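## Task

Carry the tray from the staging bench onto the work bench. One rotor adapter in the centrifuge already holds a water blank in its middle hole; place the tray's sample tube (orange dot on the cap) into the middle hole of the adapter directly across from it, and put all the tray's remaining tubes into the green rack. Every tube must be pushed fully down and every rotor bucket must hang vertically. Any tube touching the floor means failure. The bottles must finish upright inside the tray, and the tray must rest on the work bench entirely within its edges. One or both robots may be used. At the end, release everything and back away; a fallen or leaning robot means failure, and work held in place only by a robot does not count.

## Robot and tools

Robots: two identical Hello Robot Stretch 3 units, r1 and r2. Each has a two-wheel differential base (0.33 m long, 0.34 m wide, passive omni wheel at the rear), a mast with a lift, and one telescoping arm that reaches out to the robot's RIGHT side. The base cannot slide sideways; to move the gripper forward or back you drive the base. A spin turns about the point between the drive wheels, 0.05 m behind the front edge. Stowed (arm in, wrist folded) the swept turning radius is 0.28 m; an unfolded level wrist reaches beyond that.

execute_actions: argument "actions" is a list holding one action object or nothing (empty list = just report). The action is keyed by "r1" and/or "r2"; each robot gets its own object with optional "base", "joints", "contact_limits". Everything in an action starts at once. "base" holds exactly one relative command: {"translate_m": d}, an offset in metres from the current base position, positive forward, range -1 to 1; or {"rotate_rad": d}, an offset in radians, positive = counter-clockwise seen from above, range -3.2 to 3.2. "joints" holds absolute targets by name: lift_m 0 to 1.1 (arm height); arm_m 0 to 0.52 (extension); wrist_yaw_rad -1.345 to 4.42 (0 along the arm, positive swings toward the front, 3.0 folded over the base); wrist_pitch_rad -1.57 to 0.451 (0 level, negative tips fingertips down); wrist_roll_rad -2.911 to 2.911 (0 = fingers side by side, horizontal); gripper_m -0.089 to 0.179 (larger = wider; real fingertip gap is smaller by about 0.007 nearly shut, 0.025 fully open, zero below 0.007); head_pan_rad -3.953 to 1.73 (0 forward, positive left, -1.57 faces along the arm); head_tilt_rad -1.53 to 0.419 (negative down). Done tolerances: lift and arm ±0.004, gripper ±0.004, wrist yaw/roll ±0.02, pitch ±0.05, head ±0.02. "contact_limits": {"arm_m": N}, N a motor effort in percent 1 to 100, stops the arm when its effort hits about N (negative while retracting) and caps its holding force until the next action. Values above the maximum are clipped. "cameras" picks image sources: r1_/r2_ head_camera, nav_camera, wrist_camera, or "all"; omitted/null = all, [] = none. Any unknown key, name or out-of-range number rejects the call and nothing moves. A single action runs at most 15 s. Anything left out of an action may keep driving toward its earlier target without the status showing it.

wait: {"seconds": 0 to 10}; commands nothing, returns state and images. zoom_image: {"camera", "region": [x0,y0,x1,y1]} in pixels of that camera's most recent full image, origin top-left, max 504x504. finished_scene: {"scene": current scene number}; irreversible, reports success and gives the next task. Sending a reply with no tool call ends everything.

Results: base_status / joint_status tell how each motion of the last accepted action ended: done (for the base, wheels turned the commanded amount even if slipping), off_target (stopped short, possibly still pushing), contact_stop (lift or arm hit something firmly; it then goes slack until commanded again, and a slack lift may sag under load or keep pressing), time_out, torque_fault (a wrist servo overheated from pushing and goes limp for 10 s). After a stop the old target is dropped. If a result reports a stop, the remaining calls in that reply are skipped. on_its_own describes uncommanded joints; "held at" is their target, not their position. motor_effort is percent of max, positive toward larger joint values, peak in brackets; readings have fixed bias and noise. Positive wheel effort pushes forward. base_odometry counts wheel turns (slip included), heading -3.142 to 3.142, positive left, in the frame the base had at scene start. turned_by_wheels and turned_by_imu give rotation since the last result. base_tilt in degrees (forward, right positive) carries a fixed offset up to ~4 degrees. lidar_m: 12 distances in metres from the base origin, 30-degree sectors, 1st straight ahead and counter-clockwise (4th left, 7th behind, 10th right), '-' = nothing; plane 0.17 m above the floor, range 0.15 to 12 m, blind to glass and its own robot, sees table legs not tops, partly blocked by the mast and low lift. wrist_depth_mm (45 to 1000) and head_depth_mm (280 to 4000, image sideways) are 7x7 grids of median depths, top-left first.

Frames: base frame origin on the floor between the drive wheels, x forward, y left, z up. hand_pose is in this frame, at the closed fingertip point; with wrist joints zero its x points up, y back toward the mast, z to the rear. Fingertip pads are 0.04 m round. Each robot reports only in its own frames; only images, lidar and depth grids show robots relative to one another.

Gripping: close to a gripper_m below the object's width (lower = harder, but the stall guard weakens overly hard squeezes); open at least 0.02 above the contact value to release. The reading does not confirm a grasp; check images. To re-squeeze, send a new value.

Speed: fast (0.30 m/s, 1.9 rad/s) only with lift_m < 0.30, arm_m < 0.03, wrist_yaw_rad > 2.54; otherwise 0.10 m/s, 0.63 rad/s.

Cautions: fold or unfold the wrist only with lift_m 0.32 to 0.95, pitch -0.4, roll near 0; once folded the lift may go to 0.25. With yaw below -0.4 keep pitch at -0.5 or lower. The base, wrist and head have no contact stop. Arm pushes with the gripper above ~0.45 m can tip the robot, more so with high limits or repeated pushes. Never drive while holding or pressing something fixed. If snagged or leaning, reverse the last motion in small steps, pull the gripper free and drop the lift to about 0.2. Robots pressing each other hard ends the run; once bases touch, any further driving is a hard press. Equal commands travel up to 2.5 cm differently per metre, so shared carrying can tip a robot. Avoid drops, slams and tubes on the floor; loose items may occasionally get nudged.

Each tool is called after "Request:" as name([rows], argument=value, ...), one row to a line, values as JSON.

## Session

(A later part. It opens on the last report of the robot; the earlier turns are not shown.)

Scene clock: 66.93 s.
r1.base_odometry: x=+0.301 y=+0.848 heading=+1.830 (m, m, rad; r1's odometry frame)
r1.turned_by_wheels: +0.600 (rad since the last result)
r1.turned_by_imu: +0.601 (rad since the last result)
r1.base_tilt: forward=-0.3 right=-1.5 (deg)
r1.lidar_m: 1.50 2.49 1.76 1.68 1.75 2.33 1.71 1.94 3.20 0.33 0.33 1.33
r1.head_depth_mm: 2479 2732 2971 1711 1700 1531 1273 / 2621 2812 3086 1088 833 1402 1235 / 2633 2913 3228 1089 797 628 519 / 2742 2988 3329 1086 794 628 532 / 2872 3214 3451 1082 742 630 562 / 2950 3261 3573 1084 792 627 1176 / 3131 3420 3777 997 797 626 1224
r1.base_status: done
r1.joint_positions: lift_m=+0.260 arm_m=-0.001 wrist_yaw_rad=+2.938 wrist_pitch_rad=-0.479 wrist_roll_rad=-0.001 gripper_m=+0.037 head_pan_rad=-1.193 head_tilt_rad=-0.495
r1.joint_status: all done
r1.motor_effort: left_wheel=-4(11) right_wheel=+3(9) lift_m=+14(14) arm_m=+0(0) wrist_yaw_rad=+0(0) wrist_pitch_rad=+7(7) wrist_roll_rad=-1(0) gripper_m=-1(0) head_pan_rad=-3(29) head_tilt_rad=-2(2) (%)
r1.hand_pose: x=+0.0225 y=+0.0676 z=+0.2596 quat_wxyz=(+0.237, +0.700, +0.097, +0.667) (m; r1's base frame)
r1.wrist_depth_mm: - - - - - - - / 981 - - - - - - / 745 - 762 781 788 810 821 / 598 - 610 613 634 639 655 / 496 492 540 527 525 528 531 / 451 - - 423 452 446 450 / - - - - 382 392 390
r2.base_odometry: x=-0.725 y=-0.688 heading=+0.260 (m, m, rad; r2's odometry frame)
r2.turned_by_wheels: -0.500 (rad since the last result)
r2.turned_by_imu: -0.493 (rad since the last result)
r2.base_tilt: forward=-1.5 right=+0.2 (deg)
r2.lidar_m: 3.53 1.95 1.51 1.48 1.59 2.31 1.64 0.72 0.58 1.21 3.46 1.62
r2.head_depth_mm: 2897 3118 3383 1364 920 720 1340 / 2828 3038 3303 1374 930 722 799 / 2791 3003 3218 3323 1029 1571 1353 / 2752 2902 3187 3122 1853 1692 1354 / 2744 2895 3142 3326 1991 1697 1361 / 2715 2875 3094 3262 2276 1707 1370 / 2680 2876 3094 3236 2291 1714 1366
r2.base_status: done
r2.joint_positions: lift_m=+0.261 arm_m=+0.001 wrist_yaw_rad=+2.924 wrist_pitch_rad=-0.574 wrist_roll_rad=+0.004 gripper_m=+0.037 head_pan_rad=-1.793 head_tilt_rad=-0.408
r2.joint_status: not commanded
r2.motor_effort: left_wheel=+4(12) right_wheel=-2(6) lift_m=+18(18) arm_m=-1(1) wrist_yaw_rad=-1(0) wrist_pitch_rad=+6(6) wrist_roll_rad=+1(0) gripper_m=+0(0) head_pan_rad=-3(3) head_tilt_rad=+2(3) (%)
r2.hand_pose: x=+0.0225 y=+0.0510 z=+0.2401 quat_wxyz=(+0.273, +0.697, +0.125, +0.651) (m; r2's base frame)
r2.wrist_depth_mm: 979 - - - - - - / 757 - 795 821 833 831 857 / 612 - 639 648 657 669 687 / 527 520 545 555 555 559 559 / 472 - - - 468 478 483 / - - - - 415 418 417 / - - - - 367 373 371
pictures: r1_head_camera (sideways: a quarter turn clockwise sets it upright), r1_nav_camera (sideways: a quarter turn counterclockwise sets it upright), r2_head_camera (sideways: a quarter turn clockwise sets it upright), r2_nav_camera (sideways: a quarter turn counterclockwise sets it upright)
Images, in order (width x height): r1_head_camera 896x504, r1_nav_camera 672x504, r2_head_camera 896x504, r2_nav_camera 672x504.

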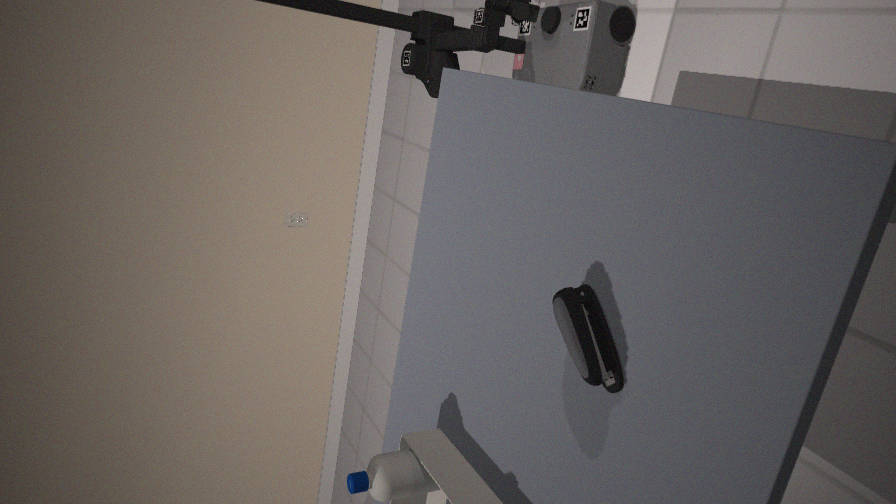

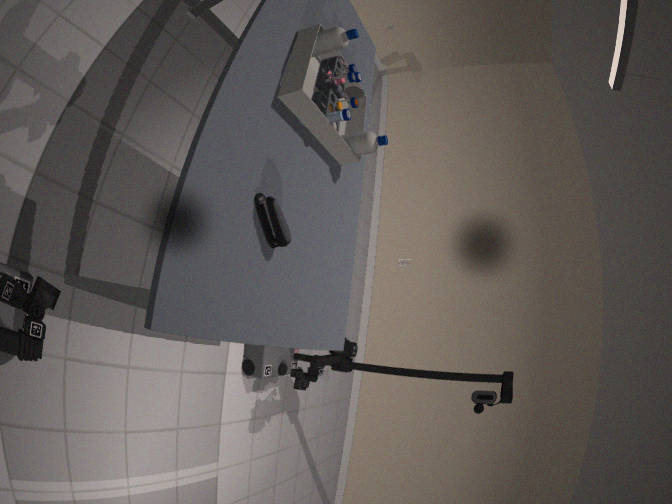

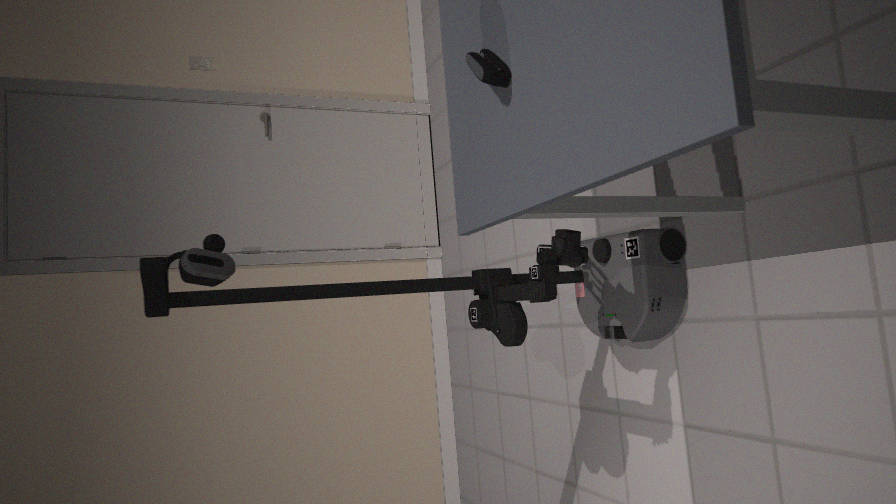

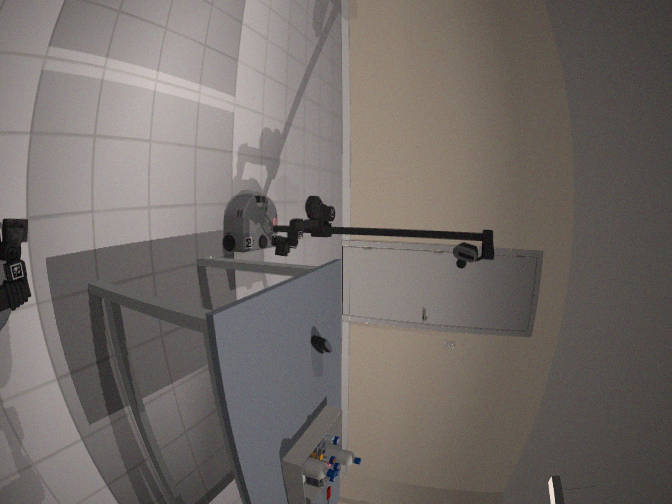

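Request:
execute_actions([
  {"r1":{"joints":{"lift_m":0.94,"wrist_pitch_rad":-0.4}},"r2":{"base":{"rotate_rad":0.4}}},
], cameras=[])

Request:
execute_actions([
  {"r1":{"base":{"translate_m":0.5},"joints":{"wrist_yaw_rad":0.0}},"r2":{"base":{"translate_m":-0.5}}},
], cameras=[])

Request:
execute_actions([
  {"r1":{"base":{"translate_m":0.4},"joints":{"lift_m":1.09,"wrist_pitch_rad":-1.555,"head_pan_rad":-1.5,"head_tilt_rad":-0.7}},"r2":{"base":{"rotate_rad":-0.4},"joints":{"lift_m":0.94,"wrist_pitch_rad":-0.4,"head_pan_rad":-2.0,"head_tilt_rad":-0.7}}},
])

Scene clock: 82.57 s.
r1.base_odometry: x=+0.301 y=+0.848 heading=+1.830 (m, m, rad; r1's odometry frame)
r1.turned_by_wheels: +0.000 (rad since the last result)
r1.turned_by_imu: +0.002 (rad since the last result)
r1.base_tilt: forward=-0.3 right=-1.4 (deg)
r1.lidar_m: 1.50 2.50 1.76 1.68 1.75 2.34 1.71 1.94 3.18 0.33 0.33 1.34
r1.head_depth_mm: 2488 2695 2965 1800 1713 1545 - / 2601 2798 3061 1083 828 1090 - / 2636 2928 3262 1088 796 648 - / 2748 3024 3329 1086 795 628 532 / 2895 3183 3496 1083 743 629 560 / 2989 3328 3594 1079 795 627 1171 / 3088 3451 3661 994 794 629 1224
r1.base_status: not commanded
r1.joint_positions: lift_m=+0.940 arm_m=-0.001 wrist_yaw_rad=+2.938 wrist_pitch_rad=-0.421 wrist_roll_rad=-0.001 gripper_m=+0.037 head_pan_rad=-1.193 head_tilt_rad=-0.495
r1.joint_status: all done
r1.motor_effort: left_wheel=-4(3) right_wheel=+3(3) lift_m=+22(23) arm_m=+0(0) wrist_yaw_rad=+0(0) wrist_pitch_rad=+10(11) wrist_roll_rad=+0(0) gripper_m=+1(0) head_pan_rad=-2(2) head_tilt_rad=-3(4) (%)
r1.hand_pose: x=+0.0240 y=+0.0751 z=+0.9517 quat_wxyz=(+0.218, +0.702, +0.077, +0.673) (m; r1's base frame)
r1.wrist_depth_mm: - - - - - - - / - - - - - - - / - - - - - - - / - - - - - - - / - - - - - - - / - - - - - - - / - - - - - - -
r2.base_odometry: x=-0.725 y=-0.688 heading=+0.659 (m, m, rad; r2's odometry frame)
r2.turned_by_wheels: +0.400 (rad since the last result)
r2.turned_by_imu: +0.394 (rad since the last result)
r2.base_tilt: forward=-1.5 right=+0.3 (deg)
r2.lidar_m: 2.19 1.56 1.49 1.52 2.04 3.70 0.81 0.58 1.20 3.34 1.62 1.86
r2.head_depth_mm: 2632 1468 2989 3065 2012 1612 1345 / 2691 2886 3122 3269 2225 1637 1347 / 2808 2998 3211 3296 2251 1683 1357 / 2845 3108 3319 3346 2237 1691 1361 / 2933 3172 3436 3349 2255 1705 1365 / 3005 3279 3515 3452 2279 1715 1369 / 3114 3346 3670 3477 2298 1715 1373
r2.base_status: done
r2.joint_positions: lift_m=+0.261 arm_m=+0.001 wrist_yaw_rad=+2.924 wrist_pitch_rad=-0.574 wrist_roll_rad=+0.004 gripper_m=+0.037 head_pan_rad=-1.793 head_tilt_rad=-0.408
r2.joint_status: not commanded
r2.motor_effort: left_wheel=-4(10) right_wheel=+3(6) lift_m=+18(18) arm_m=-1(1) wrist_yaw_rad=+1(0) wrist_pitch_rad=+5(6) wrist_roll_rad=+1(0) gripper_m=+0(0) head_pan_rad=-3(3) head_tilt_rad=+2(2) (%)
r2.hand_pose: x=+0.0225 y=+0.0510 z=+0.2401 quat_wxyz=(+0.273, +0.697, +0.125, +0.651) (m; r2's base frame)
r2.wrist_depth_mm: - - - - - - - / 761 - 817 819 826 844 867 / 620 - 635 646 664 674 681 / 522 520 541 544 555 557 562 / 473 - - - 476 476 494 / - - - - 411 418 424 / - - - - 364 370 377
pictures: none
No camera images: the call's "cameras" was empty. Leave "cameras" out to get every camera's image.

Scene clock: 88.67 s.
r1.base_odometry: x=+0.173 y=+1.332 heading=+1.830 (m, m, rad; r1's odometry frame)
r1.turned_by_wheels: +0.000 (rad since the last result)
r1.turned_by_imu: +0.002 (rad since the last result)
r1.base_tilt: forward=-0.3 right=-1.5 (deg)
r1.lidar_m: 3.02 2.52 1.76 1.70 1.77 2.36 2.20 0.51 1.00 0.95 0.98 1.02
r1.head_depth_mm: 2493 2701 2933 1408 797 - - / 2580 2832 3134 1087 798 629 520 / 2656 2897 3243 861 753 629 520 / 2744 3004 3328 979 762 617 519 / 2826 3117 3430 999 788 628 532 / 2993 3244 3652 1082 682 627 560 / 3099 3388 3721 1081 710 627 1170
r1.base_status: done
r1.joint_positions: lift_m=+0.940 arm_m=-0.001 wrist_yaw_rad=+0.002 wrist_pitch_rad=-0.421 wrist_roll_rad=-0.001 gripper_m=+0.037 head_pan_rad=-1.193 head_tilt_rad=-0.495
r1.joint_status: all done
r1.motor_effort: left_wheel=-4(5) right_wheel=+3(8) lift_m=+22(22) arm_m=+0(0) wrist_yaw_rad=-2(3) wrist_pitch_rad=+11(11) wrist_roll_rad=+0(0) gripper_m=+0(1) head_pan_rad=-3(3) head_tilt_rad=-3(3) (%)
r1.hand_pose: x=-0.0210 y=-0.3683 z=+0.9517 quat_wxyz=(+0.692, +0.149, -0.691, -0.147) (m; r1's base frame)
r1.wrist_depth_mm: - - - - - - - / - - - - - - - / 575 541 649 702 724 - - / 420 429 527 533 542 551 - / 415 405 443 438 421 443 452 / 300 321 352 355 371 373 375 / 308 308 311 314 315 321 324
r2.base_odometry: x=-1.120 y=-0.995 heading=+0.659 (m, m, rad; r2's odometry frame)
r2.turned_by_wheels: +0.000 (rad since the last result)
r2.turned_by_imu: -0.001 (rad since the last result)
r2.base_tilt: forward=-1.4 right=+0.3 (deg)
r2.lidar_m: 2.54 1.80 1.72 1.76 2.34 3.25 0.47 0.33 0.32 0.33 2.19 1.99
r2.head_depth_mm: 2449 2568 2790 2928 918 694 558 / 2513 2702 2886 3008 925 698 561 / 2585 2794 2994 3107 933 702 562 / 2657 2818 3084 3205 986 705 566 / 2734 2933 3223 3376 2267 734 568 / 2796 3048 3267 3418 2283 1709 1298 / 2883 3123 3394 3457 2301 1715 1375
r2.base_status: done
r2.joint_positions: lift_m=+0.261 arm_m=+0.001 wrist_yaw_rad=+2.924 wrist_pitch_rad=-0.574 wrist_roll_rad=+0.004 gripper_m=+0.037 head_pan_rad=-1.793 head_tilt_rad=-0.408
r2.joint_status: not commanded
r2.motor_effort: left_wheel=-4(16) right_wheel=+3(5) lift_m=+18(18) arm_m=-1(1) wrist_yaw_rad=+1(1) wrist_pitch_rad=+6(6) wrist_roll_rad=+0(0) gripper_m=+0(0) head_pan_rad=-3(3) head_tilt_rad=+2(3) (%)
r2.hand_pose: x=+0.0225 y=+0.0510 z=+0.2401 quat_wxyz=(+0.273, +0.697, +0.125, +0.651) (m; r2's base frame)
r2.wrist_depth_mm: 997 - - - - - - / 762 - 776 793 830 837 866 / 615 - 651 655 670 662 684 / 526 518 544 548 552 557 561 / 473 - - - 479 477 481 / - - - - 416 418 421 / - - - - 366 372 376
pictures: none
No camera images: the call's "cameras" was empty. Leave "cameras" out to get every camera's image.

Scene clock: 95.67 s.
r1.base_odometry: x=+0.070 y=+1.718 heading=+1.830 (m, m, rad; r1's odometry frame)
r1.turned_by_wheels: +0.000 (rad since the last result)
r1.turned_by_imu: +0.002 (rad since the last result)
r1.base_tilt: forward=-0.4 right=-1.4 (deg)
r1.lidar_m: 2.65 2.54 1.81 1.70 1.76 2.38 2.59 0.86 0.99 0.94 0.97 0.64
r1.head_depth_mm: - - - - - - - / - - - - - - - / 2613 2962 1900 739 - - - / 2602 2990 1064 759 617 555 1173 / 2619 2951 1064 806 650 545 1150 / 2643 2984 1060 804 649 546 1150 / 2662 3010 1054 805 648 558 1152
r1.base_status: done
r1.joint_positions: lift_m=+1.090 arm_m=-0.001 wrist_yaw_rad=+0.002 wrist_pitch_rad=-1.547 wrist_roll_rad=-0.001 gripper_m=+0.037 head_pan_rad=-1.493 head_tilt_rad=-0.691
r1.joint_status: all done
r1.motor_effort: left_wheel=-4(6) right_wheel=+3(6) lift_m=+22(24) arm_m=+0(0) wrist_yaw_rad=-2(3) wrist_pitch_rad=-4(11) wrist_roll_rad=+0(0) gripper_m=+0(0) head_pan_rad=-2(19) head_tilt_rad=-5(18) (%)
r1.hand_pose: x=-0.0217 y=-0.1261 z=+0.9717 quat_wxyz=(+0.507, +0.495, -0.505, -0.494) (m; r1's base frame)
r1.wrist_depth_mm: 331 334 339 344 348 354 360 / 789 - - - - - - / - - - - - - - / - - - - - - - / - - - - - - - / - - - - - - - / - - - - - - -
r2.base_odometry: x=-1.120 y=-0.995 heading=+0.259 (m, m, rad; r2's odometry frame)
r2.turned_by_wheels: -0.400 (rad since the last result)
r2.turned_by_imu: -0.395 (rad since the last result)
r2.base_tilt: forward=-1.5 right=+0.2 (deg)
r2.lidar_m: 1.99 2.26 1.75 1.72 1.83 2.67 0.95 0.42 0.32 0.32 0.34 2.00
r2.head_depth_mm: 3037 3384 944 733 - - 1101 / 2871 3244 1024 762 - 1261 1100 / 2710 3137 1021 845 - 1257 1151 / 2587 2971 1133 874 - - 1154 / 2607 2914 2761 848 - - - / 2513 2786 2759 842 706 - 1117 / 2418 2680 2825 839 688 - 1123
r2.base_status: done
r2.joint_positions: lift_m=+0.939 arm_m=+0.001 wrist_yaw_rad=+2.924 wrist_pitch_rad=-0.421 wrist_roll_rad=+0.004 gripper_m=+0.037 head_pan_rad=-1.993 head_tilt_rad=-0.692
r2.joint_status: all done
r2.motor_effort: left_wheel=+4(12) right_wheel=-3(6) lift_m=+62(64) arm_m=-1(1) wrist_yaw_rad=+1(0) wrist_pitch_rad=+10(11) wrist_roll_rad=+0(1) gripper_m=+0(0) head_pan_rad=-3(20) head_tilt_rad=-4(18) (%)
r2.hand_pose: x=+0.0272 y=+0.0725 z=+0.9514 quat_wxyz=(+0.223, +0.705, +0.071, +0.670) (m; r2's base frame)
r2.wrist_depth_mm: - - - - - - - / - - - - - - - / - - - - - - - / - - - - - - - / - - - - - - - / - - - - - - - / - - - - - - -
pictures: r1_head_camera (sideways: a quarter turn clockwise sets it upright), r1_nav_camera (sideways: a quarter turn counterclockwise sets it upright), r1_wrist_camera, r2_head_camera (sideways: a quarter turn clockwise sets it upright), r2_nav_camera (sideways: a quarter turn counterclockwise sets it upright), r2_wrist_camera
Images, in order (width x height): r1_head_camera 896x504, r1_nav_camera 672x504, r1_wrist_camera 644x364, r2_head_camera 896x504, r2_nav_camera 672x504, r2_wrist_camera 644x364.

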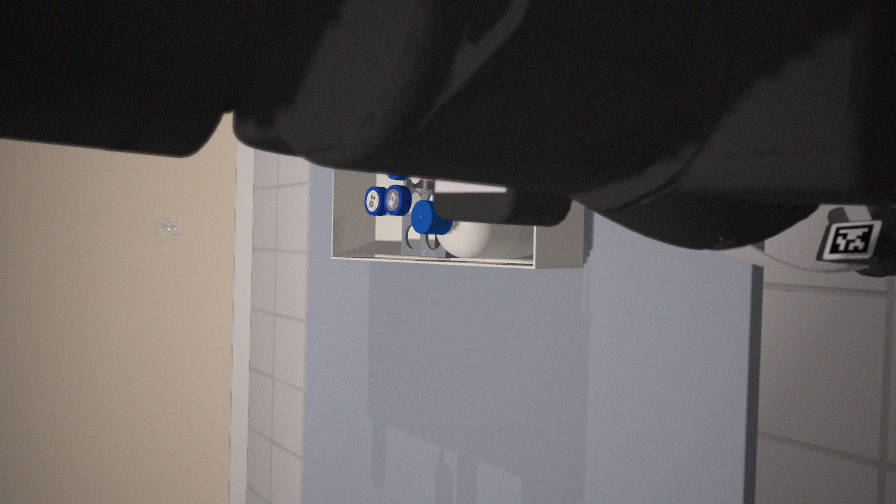

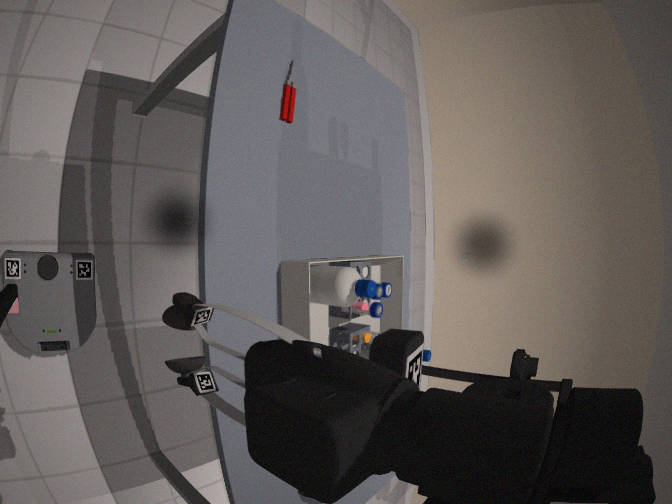

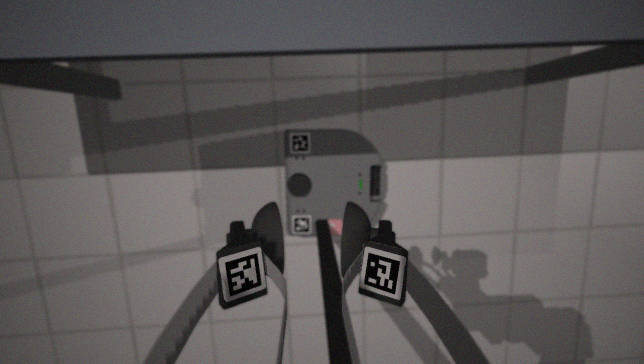

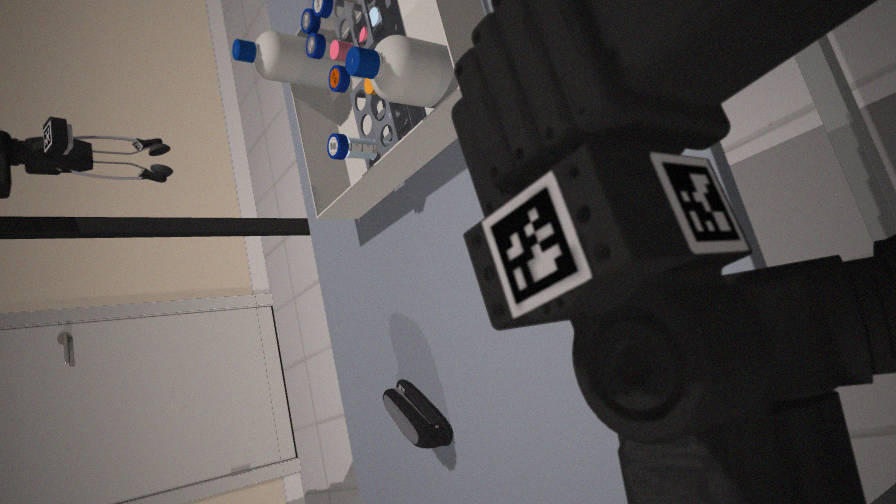

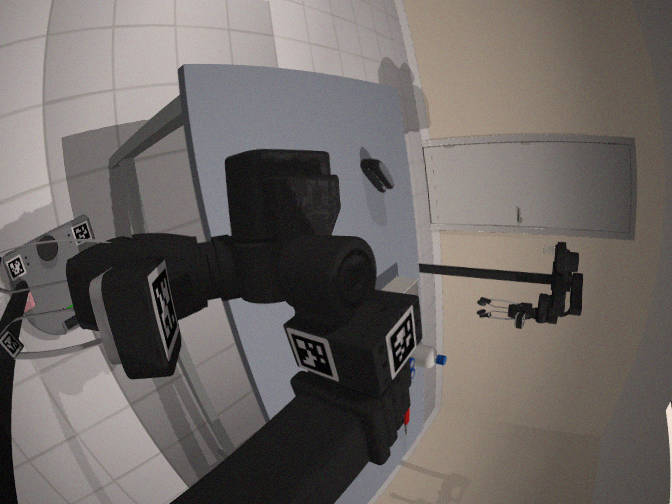

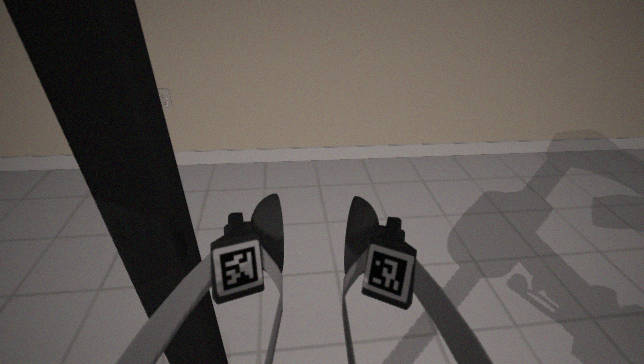

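Request:
execute_actions([
  {"r1":{"base":{"translate_m":-0.22},"joints":{"wrist_roll_rad":1.571,"gripper_m":0.05}},"r2":{"joints":{"wrist_yaw_rad":0.0}}},
], cameras=[])

Request:
execute_actions([
  {"r1":{"joints":{"arm_m":0.4}},"r2":{"base":{"translate_m":-0.4},"joints":{"lift_m":1.09,"wrist_pitch_rad":-1.555,"wrist_roll_rad":1.571,"gripper_m":0.05,"head_pan_rad":-1.57}}},
], cameras=[])

Request:
execute_actions([
  {"r2":{"joints":{"arm_m":0.15}}},
])

Scene clock: 109.93 s.
r1.base_odometry: x=+0.126 y=+1.506 heading=+1.829 (m, m, rad; r1's odometry frame)
r1.turned_by_wheels: +0.000 (rad since the last result)
r1.turned_by_imu: +0.001 (rad since the last result)
r1.base_tilt: forward=-0.2 right=-1.3 (deg)
r1.lidar_m: 2.87 2.53 1.81 1.70 1.75 2.37 2.38 0.66 1.00 0.95 0.98 0.85
r1.head_depth_mm: - - - - - - 1131 / - - - - - - - / 2620 2939 1064 752 - - 1114 / 2616 2982 861 760 - - 1139 / 2633 2994 1059 765 634 558 1150 / 2635 2972 1061 737 634 557 1151 / 2662 2998 1065 624 620 558 1149
r1.base_status: done
r1.joint_positions: lift_m=+1.090 arm_m=-0.001 wrist_yaw_rad=+0.002 wrist_pitch_rad=-1.547 wrist_roll_rad=+1.566 gripper_m=+0.050 head_pan_rad=-1.493 head_tilt_rad=-0.691
r1.joint_status: all done
r1.motor_effort: left_wheel=-3(9) right_wheel=+3(5) lift_m=+22(22) arm_m=+0(0) wrist_yaw_rad=-2(2) wrist_pitch_rad=-4(4) wrist_roll_rad=+1(2) gripper_m=+1(57) head_pan_rad=-2(3) head_tilt_rad=-4(4) (%)
r1.hand_pose: x=-0.0216 y=-0.1259 z=+0.9717 quat_wxyz=(+0.002, +0.002, -0.715, -0.699) (m; r1's base frame)
r1.wrist_depth_mm: 334 335 - - - - - / 340 346 - - - - - / 353 358 - - - - - / 364 369 - - - - - / 374 381 - - - - - / 381 391 - - - - - / 382 406 - - - - -
r2.base_odometry: x=-1.120 y=-0.995 heading=+0.259 (m, m, rad; r2's odometry frame)
r2.turned_by_wheels: +0.000 (rad since the last result)
r2.turned_by_imu: +0.000 (rad since the last result)
r2.base_tilt: forward=-1.6 right=+0.2 (deg)
r2.lidar_m: 1.99 2.25 1.75 1.72 1.83 2.67 0.95 0.42 0.32 0.32 0.34 2.00
r2.head_depth_mm: 3019 3374 946 736 - - 1102 / 2897 3255 1030 762 - - 1085 / 2790 3143 1020 845 - - - / 2608 3047 1128 873 - - - / 2481 2815 1524 847 - - - / 2524 2779 2799 846 - - 1097 / 2423 2692 2824 840 658 562 512
r2.base_status: not commanded
r2.joint_positions: lift_m=+0.939 arm_m=+0.001 wrist_yaw_rad=+0.002 wrist_pitch_rad=-0.421 wrist_roll_rad=+0.004 gripper_m=+0.037 head_pan_rad=-1.993 head_tilt_rad=-0.692
r2.joint_status: all done
r2.motor_effort: left_wheel=+4(4) right_wheel=-2(3) lift_m=+62(62) arm_m=-1(1) wrist_yaw_rad=-3(4) wrist_pitch_rad=+10(10) wrist_roll_rad=+0(1) gripper_m=+0(0) head_pan_rad=-3(3) head_tilt_rad=-3(3) (%)
r2.hand_pose: x=-0.0210 y=-0.3703 z=+0.9514 quat_wxyz=(+0.690, +0.148, -0.692, -0.147) (m; r2's base frame)
r2.wrist_depth_mm: - - - - - - - / - - - - - - - / - - 730 694 703 691 624 / - - 532 542 542 554 474 / - 461 443 440 446 451 425 / - 362 347 369 379 380 383 / - 316 319 323 325 331 334
pictures: none
No camera images: the call's "cameras" was empty. Leave "cameras" out to get every camera's image.

Scene clock: 115.10 s.
r1.base_odometry: x=+0.126 y=+1.506 heading=+1.829 (m, m, rad; r1's odometry frame)
r1.turned_by_wheels: +0.000 (rad since the last result)
r1.turned_by_imu: +0.001 (rad since the last result)
r1.base_tilt: forward=-0.2 right=-1.4 (deg)
r1.lidar_m: 2.87 2.53 1.81 1.70 1.75 2.37 2.37 0.66 1.00 0.95 0.97 0.85
r1.head_depth_mm: 2644 2947 1068 810 654 546 1155 / - 3095 1060 813 655 547 1151 / 2503 - 1063 766 636 559 1152 / 1174 2919 862 758 634 559 1153 / 2638 2984 1056 765 632 559 1153 / 2663 2993 1063 734 631 557 1149 / 2673 3037 1057 623 622 557 1148
r1.base_status: not commanded
r1.joint_positions: lift_m=+1.090 arm_m=+0.400 wrist_yaw_rad=+0.000 wrist_pitch_rad=-1.547 wrist_roll_rad=+1.568 gripper_m=+0.050 head_pan_rad=-1.493 head_tilt_rad=-0.692
r1.joint_status: all done
r1.motor_effort: left_wheel=-3(3) right_wheel=+3(3) lift_m=+22(22) arm_m=+3(3) wrist_yaw_rad=-1(2) wrist_pitch_rad=-4(4) wrist_roll_rad=+1(2) gripper_m=+0(0) head_pan_rad=-2(3) head_tilt_rad=-4(4) (%)
r1.hand_pose: x=-0.0215 y=-0.5262 z=+0.9717 quat_wxyz=(+0.001, +0.001, -0.715, -0.699) (m; r1's base frame)
r1.wrist_depth_mm: 333 334 338 341 344 351 - / 340 344 350 353 355 361 - / 352 355 359 363 367 371 - / 344 360 341 371 374 387 - / 277 371 253 383 391 403 - / 363 387 383 401 403 413 - / 359 400 348 411 417 - -
r2.base_odometry: x=-1.507 y=-1.097 heading=+0.260 (m, m, rad; r2's odometry frame)
r2.turned_by_wheels: +0.000 (rad since the last result)
r2.turned_by_imu: -0.001 (rad since the last result)
r2.base_tilt: forward=-1.5 right=+0.3 (deg)
r2.lidar_m: 2.38 2.30 1.78 1.75 1.87 2.73 0.84 0.37 0.29 0.29 0.30 0.44
r2.head_depth_mm: - - - - - - 1082 / - - - - - - - / - - - - - - 1110 / 606 2731 1072 807 710 - 1118 / 2518 2860 2750 846 693 559 1115 / 2571 2918 2754 850 675 560 1115 / 2581 2908 2822 855 677 562 1125
r2.base_status: done
r2.joint_positions: lift_m=+1.089 arm_m=+0.001 wrist_yaw_rad=+0.002 wrist_pitch_rad=-1.546 wrist_roll_rad=+1.565 gripper_m=+0.050 head_pan_rad=-1.577 head_tilt_rad=-0.692
r2.joint_status: all done
r2.motor_effort: left_wheel=+4(4) right_wheel=-2(6) lift_m=+62(65) arm_m=-1(1) wrist_yaw_rad=-2(3) wrist_pitch_rad=-5(9) wrist_roll_rad=+3(4) gripper_m=+0(58) head_pan_rad=+3(27) head_tilt_rad=-3(3) (%)
r2.hand_pose: x=-0.0216 y=-0.1283 z=+0.9712 quat_wxyz=(+0.003, +0.002, -0.716, -0.699) (m; r2's base frame)
r2.wrist_depth_mm: 345 347 347 - - - - / 357 356 358 - - - - / 369 367 924 - - - - / 378 377 962 - - - - / 392 392 389 - - - - / 412 399 - - - - - / 420 418 - - - - -
pictures: none
No camera images: the call's "cameras" was empty. Leave "cameras" out to get every camera's image.

Scene clock: 117.43 s.
r1.base_odometry: x=+0.126 y=+1.506 heading=+1.829 (m, m, rad; r1's odometry frame)
r1.turned_by_wheels: +0.000 (rad since the last result)
r1.turned_by_imu: +0.001 (rad since the last result)
r1.base_tilt: forward=-0.3 right=-1.3 (deg)
r1.lidar_m: 2.87 2.54 1.80 1.70 1.75 2.37 2.38 0.66 0.99 0.95 0.98 0.84
r1.head_depth_mm: 2644 2935 1068 812 652 548 1157 / - 3053 1060 809 655 547 1151 / 807 - 1070 764 634 559 1151 / 1110 2857 867 757 633 559 1156 / 2656 2986 1062 765 633 559 1147 / 2628 3000 1053 732 633 558 1147 / 2651 2999 1050 624 620 557 1154
r1.base_status: not commanded
r1.joint_positions: lift_m=+1.090 arm_m=+0.400 wrist_yaw_rad=+0.000 wrist_pitch_rad=-1.547 wrist_roll_rad=+1.568 gripper_m=+0.050 head_pan_rad=-1.493 head_tilt_rad=-0.692
r1.joint_status: not commanded
r1.motor_effort: left_wheel=-3(3) right_wheel=+3(3) lift_m=+22(22) arm_m=+3(4) wrist_yaw_rad=+0(0) wrist_pitch_rad=-4(4) wrist_roll_rad=+1(1) gripper_m=+0(1) head_pan_rad=-3(2) head_tilt_rad=-5(5) (%)
r1.hand_pose: x=-0.0215 y=-0.5262 z=+0.9717 quat_wxyz=(+0.001, +0.001, -0.715, -0.699) (m; r1's base frame)
r1.wrist_depth_mm: 333 334 338 341 343 351 - / 341 343 346 353 357 358 - / 350 355 359 362 367 370 - / 344 362 341 372 377 385 - / 280 372 252 385 393 398 - / 362 387 384 398 406 415 - / 360 402 349 404 418 - -
r2.base_odometry: x=-1.507 y=-1.097 heading=+0.260 (m, m, rad; r2's odometry frame)
r2.turned_by_wheels: +0.000 (rad since the last result)
r2.turned_by_imu: +0.000 (rad since the last result)
r2.base_tilt: forward=-1.5 right=+0.2 (deg)
r2.lidar_m: 2.38 2.30 1.78 1.75 1.86 2.72 0.84 0.38 0.29 0.29 0.30 0.44
r2.head_depth_mm: - - 2938 746 624 550 1080 / - - 2967 774 626 552 1085 / - - - - 629 540 1084 / 617 2802 - 777 647 556 1091 / 2498 2870 2780 843 672 557 1111 / 2566 2891 2795 848 674 559 1118 / 2583 2915 2798 854 678 561 1118
r2.base_status: not commanded
r2.joint_positions: lift_m=+1.089 arm_m=+0.150 wrist_yaw_rad=+0.001 wrist_pitch_rad=-1.547 wrist_roll_rad=+1.566 gripper_m=+0.050 head_pan_rad=-1.577 head_tilt_rad=-0.692
r2.joint_status: all done
r2.motor_effort: left_wheel=+4(4) right_wheel=-2(2) lift_m=+62(62) arm_m=+2(3) wrist_yaw_rad=-1(2) wrist_pitch_rad=-4(4) wrist_roll_rad=+2(3) gripper_m=+1(0) head_pan_rad=+3(3) head_tilt_rad=-3(2) (%)
r2.hand_pose: x=-0.0216 y=-0.2765 z=+0.9713 quat_wxyz=(+0.002, +0.002, -0.715, -0.699) (m; r2's base frame)
r2.wrist_depth_mm: 345 339 339 339 - - - / 355 351 353 349 - - - / 246 325 364 360 - - - / 241 333 376 372 - - - / 394 392 386 387 - - - / 409 401 405 404 - - - / 417 420 413 416 - - -
pictures: r1_head_camera (sideways: a quarter turn clockwise sets it upright), r1_nav_camera (sideways: a quarter turn counterclockwise sets it upright), r1_wrist_camera, r2_head_camera (sideways: a quarter turn clockwise sets it upright), r2_nav_camera (sideways: a quarter turn counterclockwise sets it upright), r2_wrist_camera
Images, in order (width x height): r1_head_camera 896x504, r1_nav_camera 672x504, r1_wrist_camera 644x364, r2_head_camera 896x504, r2_nav_camera 672x504, r2_wrist_camera 644x364.

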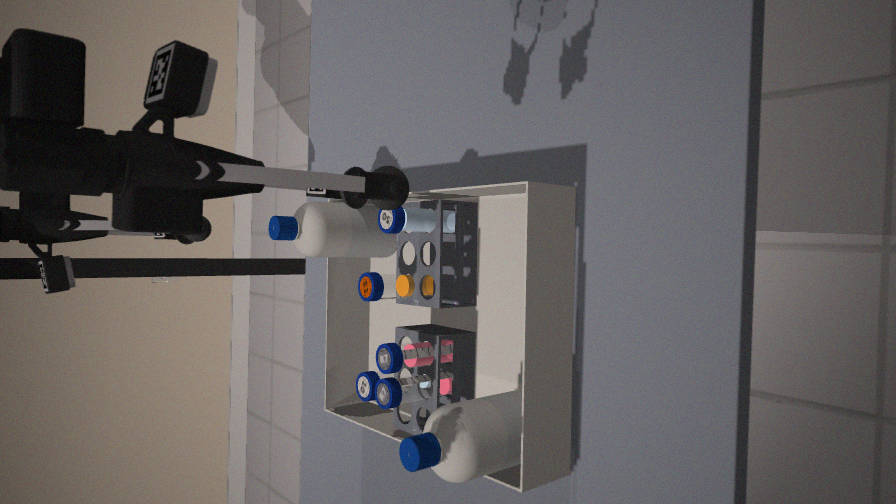

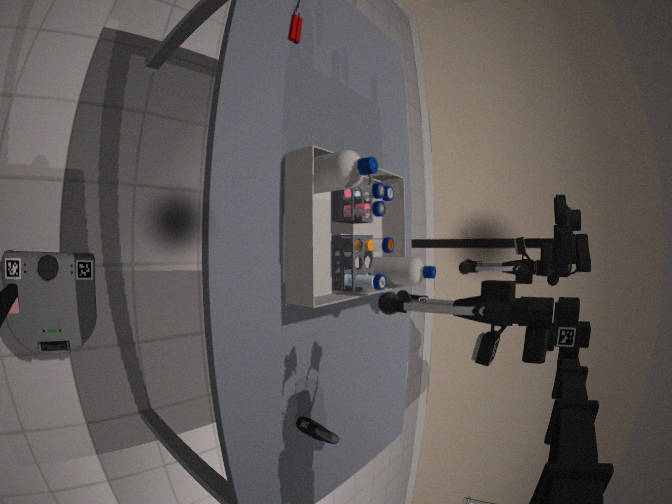

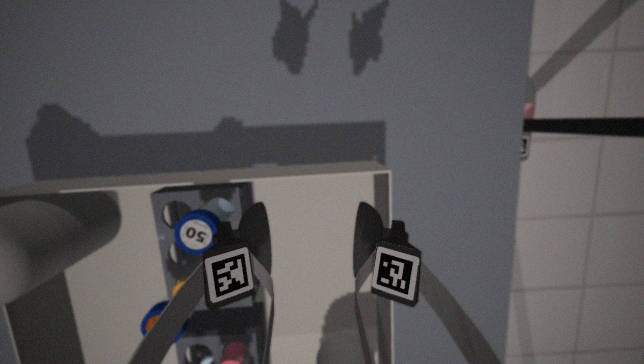

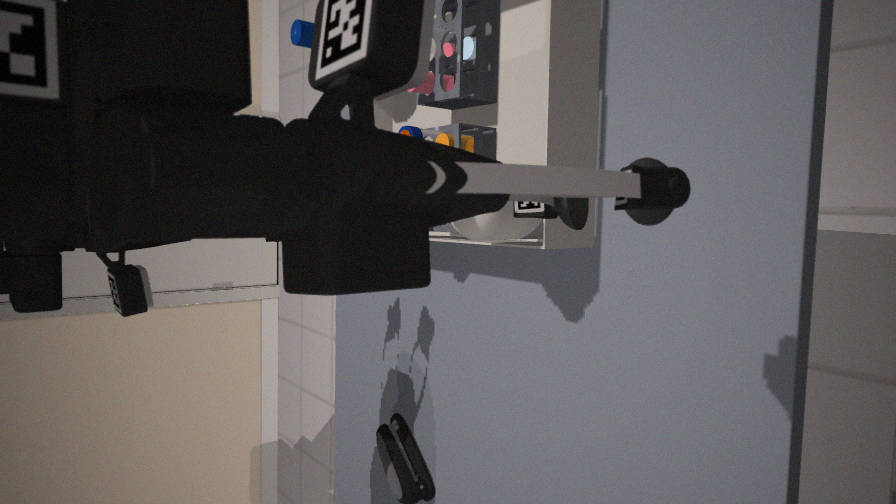

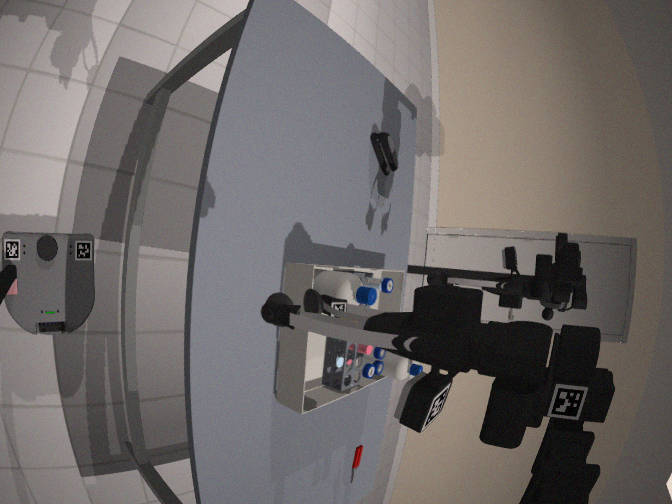

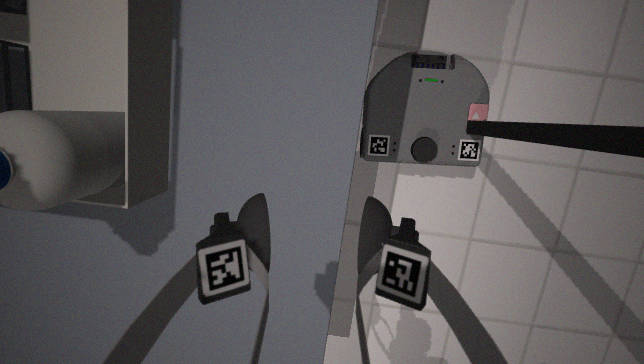

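Request:
execute_actions([
  {"r1":{"base":{"translate_m":0.2},"joints":{"arm_m":0.37,"lift_m":1.04}},"r2":{"base":{"translate_m":-0.13},"joints":{"arm_m":0.24,"lift_m":1.04}}},
], cameras=["r1_head_camera","r1_wrist_camera","r2_head_camera","r2_wrist_camera"])

Scene clock: 130.30 s.
r1.base_odometry: x=+0.075 y=+1.699 heading=+1.829 (m, m, rad; r1's odometry frame)
r1.turned_by_wheels: +0.000 (rad since the last result)
r1.turned_by_imu: +0.001 (rad since the last result)
r1.base_tilt: forward=-0.3 right=-1.4 (deg)
r1.lidar_m: 2.67 2.54 1.82 1.71 1.76 2.38 2.57 0.84 0.98 0.94 0.96 0.66
r1.head_depth_mm: 2656 2961 1023 733 621 549 1158 / - 2996 834 737 620 548 1157 / 759 - 910 754 618 546 1158 / 2501 2915 1068 587 617 546 1156 / 2596 2999 1059 806 649 545 1157 / 2665 2979 1058 804 650 558 1149 / 2611 3009 1054 805 647 558 1146
r1.base_status: done
r1.joint_positions: lift_m=+1.040 arm_m=+0.370 wrist_yaw_rad=+0.000 wrist_pitch_rad=-1.547 wrist_roll_rad=+1.568 gripper_m=+0.050 head_pan_rad=-1.493 head_tilt_rad=-0.692
r1.joint_status: all done
r1.motor_effort: left_wheel=-3(3) right_wheel=+3(7) lift_m=+14(18) arm_m=-3(2) wrist_yaw_rad=+0(0) wrist_pitch_rad=-4(4) wrist_roll_rad=+1(1) gripper_m=+0(0) head_pan_rad=-2(3) head_tilt_rad=-5(5) (%)
r1.hand_pose: x=-0.0215 y=-0.4969 z=+0.9222 quat_wxyz=(+0.001, +0.001, -0.715, -0.699) (m; r1's base frame)
r1.wrist_depth_mm: 258 235 289 291 297 303 - / 180 239 298 301 305 311 - / 300 302 306 311 316 323 - / 310 231 314 319 327 334 - / 318 207 289 213 339 344 - / 295 271 274 185 350 354 - / 347 348 353 154 364 - -
r2.base_odometry: x=-1.633 y=-1.131 heading=+0.260 (m, m, rad; r2's odometry frame)
r2.turned_by_wheels: +0.000 (rad since the last result)
r2.turned_by_imu: +0.000 (rad since the last result)
r2.base_tilt: forward=-1.5 right=+0.3 (deg)
r2.lidar_m: 2.51 2.31 1.79 1.76 1.88 2.74 2.74 0.36 0.28 0.28 0.29 0.43
r2.head_depth_mm: - 2749 2690 825 660 550 502 / - - 2845 747 623 552 503 / 565 - - 743 628 553 505 / 2468 2832 3027 755 631 556 1090 / 2528 2824 2757 728 619 557 1093 / 2565 2880 2780 848 654 559 1095 / 2554 2888 2811 851 677 562 1096
r2.base_status: done
r2.joint_positions: lift_m=+1.041 arm_m=+0.240 wrist_yaw_rad=+0.001 wrist_pitch_rad=-1.547 wrist_roll_rad=+1.566 gripper_m=+0.050 head_pan_rad=-1.577 head_tilt_rad=-0.692
r2.joint_status: all done
r2.motor_effort: left_wheel=+4(5) right_wheel=-2(5) lift_m=+18(58) arm_m=+2(3) wrist_yaw_rad=-1(2) wrist_pitch_rad=-4(4) wrist_roll_rad=+2(3) gripper_m=+0(0) head_pan_rad=+3(3) head_tilt_rad=-2(3) (%)
r2.hand_pose: x=-0.0216 y=-0.3664 z=+0.9227 quat_wxyz=(+0.002, +0.002, -0.715, -0.699) (m; r2's base frame)
r2.wrist_depth_mm: 279 295 292 294 291 - 989 / 279 305 302 303 300 - - / 299 312 310 313 308 - - / 321 324 320 321 320 - - / 309 336 327 334 330 - - / 315 342 348 343 344 - - / 293 219 337 358 355 - -
pictures: r1_head_camera (sideways: a quarter turn clockwise sets it upright), r1_wrist_camera, r2_head_camera (sideways: a quarter turn clockwise sets it upright), r2_wrist_camera
Images, in order (width x height): r1_head_camera 896x504, r1_wrist_camera 644x364, r2_head_camera 896x504, r2_wrist_camera 644x364.

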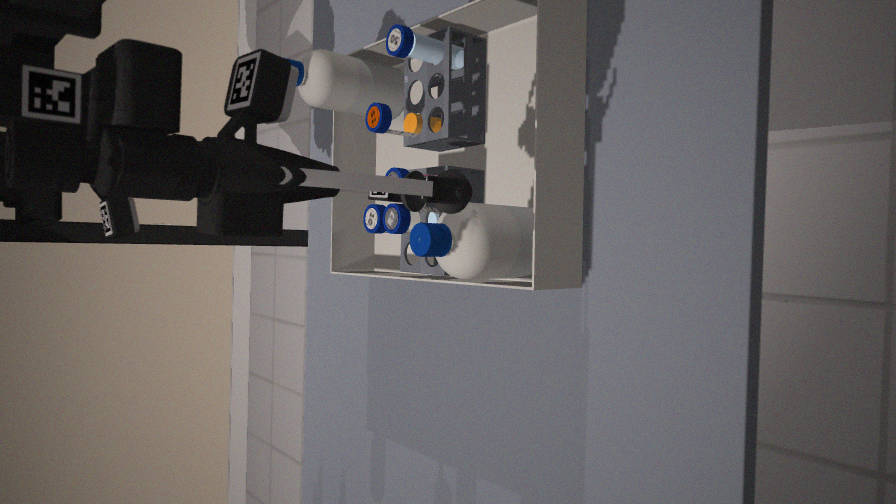

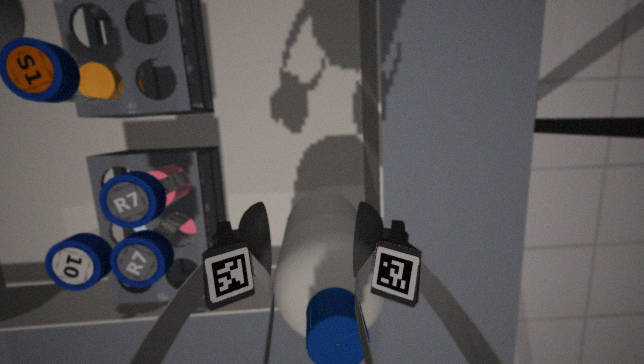

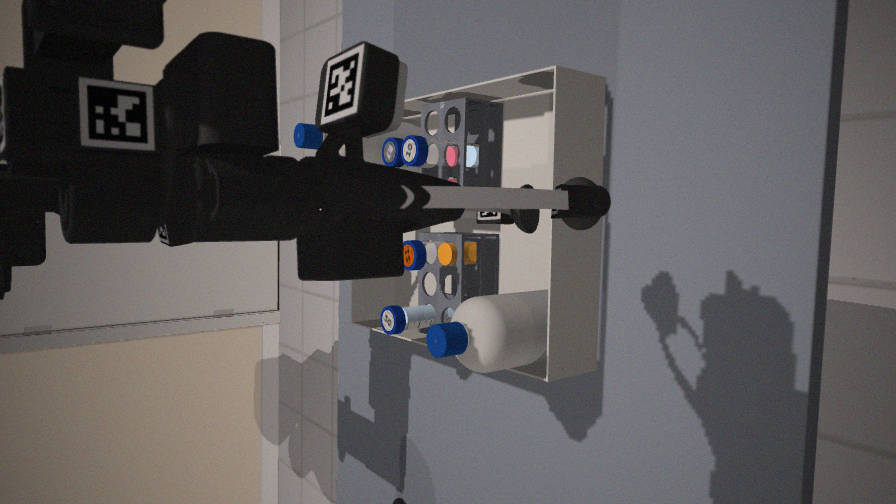

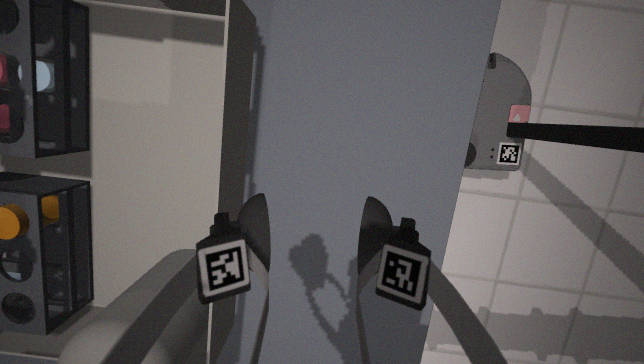

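Request:
execute_actions([
  {"r1":{"base":{"translate_m":-0.045}},"r2":{"base":{"rotate_rad":-0.085}}},
], cameras=[])

Request:
execute_actions([
  {"r1":{"joints":{"arm_m":0.33,"lift_m":0.99}},"r2":{"base":{"translate_m":0.06},"joints":{"arm_m":0.30}}},
], cameras=["r1_head_camera","r1_wrist_camera","r2_head_camera","r2_wrist_camera"])

Scene clock: 147.70 s.
r1.base_odometry: x=+0.087 y=+1.655 heading=+1.829 (m, m, rad; r1's odometry frame)
r1.turned_by_wheels: +0.000 (rad since the last result)
r1.turned_by_imu: +0.001 (rad since the last result)
r1.base_tilt: forward=-0.2 right=-1.4 (deg)
r1.lidar_m: 2.71 2.55 1.81 1.71 1.75 2.37 2.53 0.80 0.99 0.94 0.97 0.70
r1.head_depth_mm: 2719 3004 1066 782 629 548 1152 / - 3081 823 736 619 548 1157 / 752 - 912 737 620 545 1155 / 740 2833 1061 689 622 545 1151 / 2627 2989 1062 753 624 545 1158 / 2584 3022 1052 804 650 558 1141 / 2646 3006 1053 808 650 558 1149
r1.base_status: done
r1.joint_positions: lift_m=+1.040 arm_m=+0.370 wrist_yaw_rad=+0.000 wrist_pitch_rad=-1.547 wrist_roll_rad=+1.568 gripper_m=+0.050 head_pan_rad=-1.493 head_tilt_rad=-0.692
r1.joint_status: not commanded
r1.motor_effort: left_wheel=-3(10) right_wheel=+3(4) lift_m=+14(14) arm_m=-3(3) wrist_yaw_rad=+0(0) wrist_pitch_rad=-3(4) wrist_roll_rad=+1(1) gripper_m=+1(1) head_pan_rad=-3(2) head_tilt_rad=-4(4) (%)
r1.hand_pose: x=-0.0215 y=-0.4969 z=+0.9222 quat_wxyz=(+0.001, +0.001, -0.715, -0.699) (m; r1's base frame)
r1.wrist_depth_mm: 259 218 288 291 298 301 - / 289 241 297 302 306 312 - / 196 244 307 310 317 319 - / 311 312 316 320 328 333 - / 322 258 267 328 338 343 - / 331 211 341 234 351 358 - / 294 212 296 196 362 - -
r2.base_odometry: x=-1.633 y=-1.131 heading=+0.175 (m, m, rad; r2's odometry frame)
r2.turned_by_wheels: -0.085 (rad since the last result)
r2.turned_by_imu: -0.084 (rad since the last result)
r2.base_tilt: forward=-1.5 right=+0.2 (deg)
r2.lidar_m: 2.51 2.51 1.83 1.76 1.82 2.49 2.74 0.39 0.29 0.27 0.28 0.39
r2.head_depth_mm: - 2846 2694 826 661 549 1082 / - - 2837 803 645 551 1083 / 2424 - - 758 629 554 505 / 611 674 1762 773 631 556 507 / 593 2755 2760 747 619 557 508 / 2504 2813 2783 748 618 560 511 / 2478 2816 2824 854 678 562 511
r2.base_status: done
r2.joint_positions: lift_m=+1.041 arm_m=+0.240 wrist_yaw_rad=+0.001 wrist_pitch_rad=-1.547 wrist_roll_rad=+1.566 gripper_m=+0.050 head_pan_rad=-1.577 head_tilt_rad=-0.692
r2.joint_status: not commanded
r2.motor_effort: left_wheel=+4(10) right_wheel=-2(7) lift_m=+18(18) arm_m=+2(2) wrist_yaw_rad=+0(1) wrist_pitch_rad=-4(4) wrist_roll_rad=+2(2) gripper_m=+0(0) head_pan_rad=+3(3) head_tilt_rad=-2(3) (%)
r2.hand_pose: x=-0.0216 y=-0.3664 z=+0.9227 quat_wxyz=(+0.002, +0.002, -0.715, -0.699) (m; r2's base frame)
r2.wrist_depth_mm: 299 298 294 292 293 998 - / 301 306 300 302 300 - - / 288 316 312 314 310 - - / 301 325 319 322 319 - - / 320 335 331 331 330 - - / 312 344 345 346 346 - - / 322 344 297 355 354 - -
pictures: none
No camera images: the call's "cameras" was empty. Leave "cameras" out to get every camera's image.

Scene clock: 150.27 s.
r1.base_odometry: x=+0.087 y=+1.655 heading=+1.829 (m, m, rad; r1's odometry frame)
r1.turned_by_wheels: +0.000 (rad since the last result)
r1.turned_by_imu: +0.001 (rad since the last result)
r1.base_tilt: forward=-0.2 right=-1.4 (deg)
r1.lidar_m: 2.72 2.53 1.81 1.71 1.76 2.37 2.53 0.80 0.99 0.94 0.97 0.70
r1.head_depth_mm: 2536 3019 1068 784 632 548 1151 / 2521 - 1797 736 618 547 1160 / 648 - - 739 618 546 1159 / 2572 2906 1058 692 620 546 1157 / 2633 2984 1059 751 623 544 1154 / 2633 2975 1062 802 650 559 1152 / 2636 3048 1049 805 648 557 1150
r1.base_status: not commanded
r1.joint_positions: lift_m=+0.990 arm_m=+0.330 wrist_yaw_rad=+0.000 wrist_pitch_rad=-1.547 wrist_roll_rad=+1.568 gripper_m=+0.050 head_pan_rad=-1.493 head_tilt_rad=-0.692
r1.joint_status: all done
r1.motor_effort: left_wheel=-3(3) right_wheel=+3(3) lift_m=+14(15) arm_m=-3(2) wrist_yaw_rad=+0(1) wrist_pitch_rad=-3(4) wrist_roll_rad=+1(1) gripper_m=+1(0) head_pan_rad=-2(3) head_tilt_rad=-4(4) (%)
r1.hand_pose: x=-0.0215 y=-0.4569 z=+0.8722 quat_wxyz=(+0.001, +0.001, -0.715, -0.699) (m; r1's base frame)
r1.wrist_depth_mm: 184 240 242 246 249 253 - / 214 246 250 253 257 261 - / 196 252 258 262 265 268 - / 237 263 265 270 274 280 - / 210 243 272 279 285 289 - / 186 249 219 242 295 300 - / 195 253 189 197 305 - -
r2.base_odometry: x=-1.574 y=-1.120 heading=+0.175 (m, m, rad; r2's odometry frame)
r2.turned_by_wheels: +0.000 (rad since the last result)
r2.turned_by_imu: +0.000 (rad since the last result)
r2.base_tilt: forward=-1.6 right=+0.3 (deg)
r2.lidar_m: 2.44 2.50 1.83 1.76 1.82 2.49 2.80 0.39 0.29 0.27 0.28 0.39
r2.head_depth_mm: - 2889 2707 827 642 550 1083 / - - 1012 764 628 552 1082 / - - 821 753 628 554 505 / 732 2684 910 753 617 556 506 / 2484 2803 2745 725 613 557 508 / 2506 2807 2782 850 674 559 511 / 2509 2811 2811 855 676 562 512
r2.base_status: done
r2.joint_positions: lift_m=+1.041 arm_m=+0.300 wrist_yaw_rad=+0.001 wrist_pitch_rad=-1.547 wrist_roll_rad=+1.566 gripper_m=+0.050 head_pan_rad=-1.577 head_tilt_rad=-0.692
r2.joint_status: all done
r2.motor_effort: left_wheel=+4(8) right_wheel=-2(4) lift_m=+18(18) arm_m=+2(2) wrist_yaw_rad=-1(1) wrist_pitch_rad=-4(4) wrist_roll_rad=+3(2) gripper_m=+1(0) head_pan_rad=+3(3) head_tilt_rad=-2(2) (%)
r2.hand_pose: x=-0.0216 y=-0.4264 z=+0.9227 quat_wxyz=(+0.002, +0.002, -0.715, -0.699) (m; r2's base frame)
r2.wrist_depth_mm: 240 291 293 292 291 289 981 / 251 300 301 302 300 299 - / 256 309 313 310 309 306 - / 299 323 321 322 321 320 - / 261 325 330 331 329 333 - / 281 311 224 340 343 - - / 288 285 199 354 349 - -
pictures: r1_head_camera (sideways: a quarter turn clockwise sets it upright), r1_wrist_camera, r2_head_camera (sideways: a quarter turn clockwise sets it upright), r2_wrist_camera
Images, in order (width x height): r1_head_camera 896x504, r1_wrist_camera 644x364, r2_head_camera 896x504, r2_wrist_camera 644x364.

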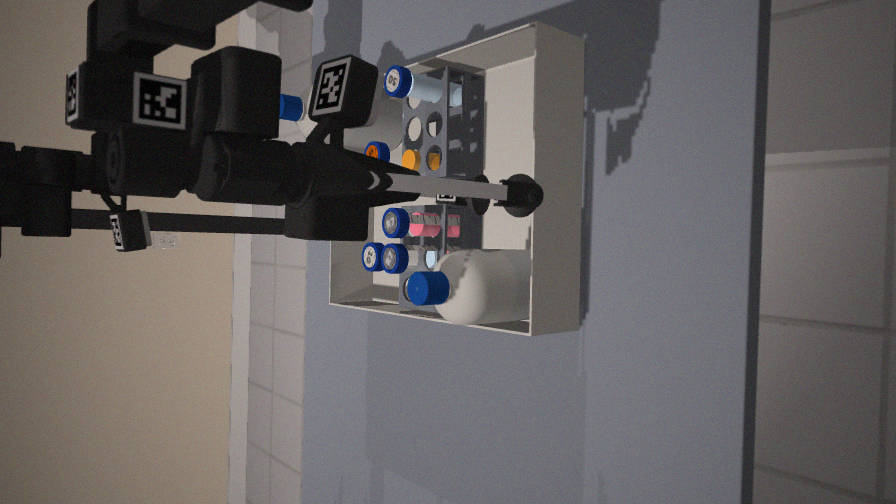

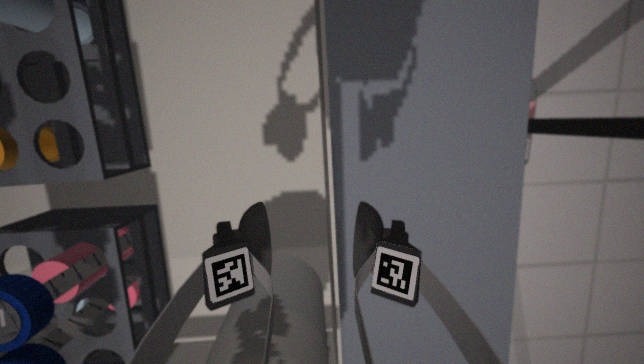

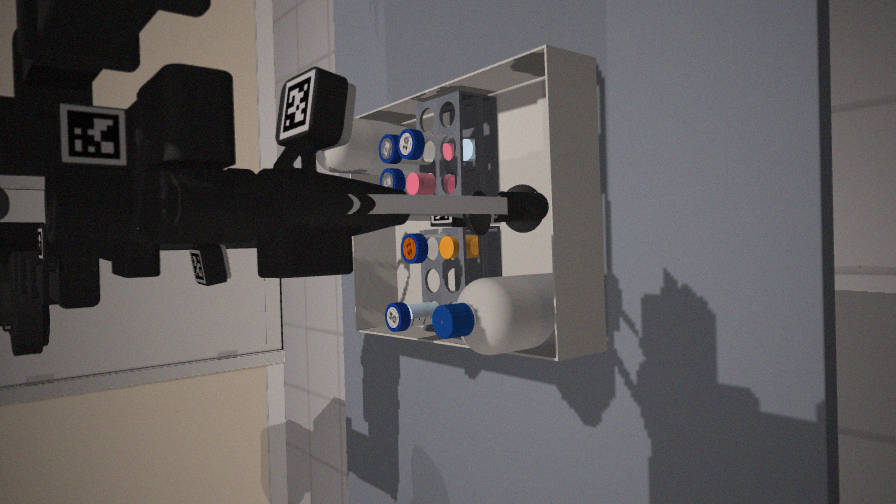

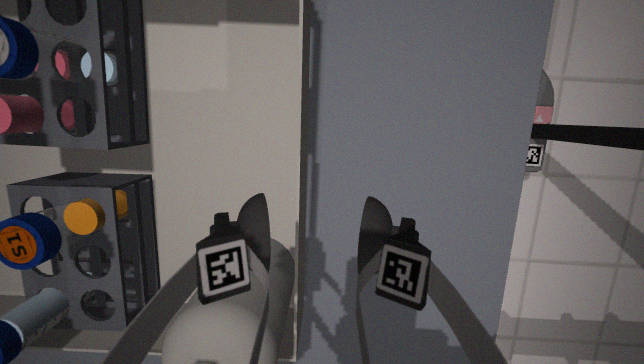

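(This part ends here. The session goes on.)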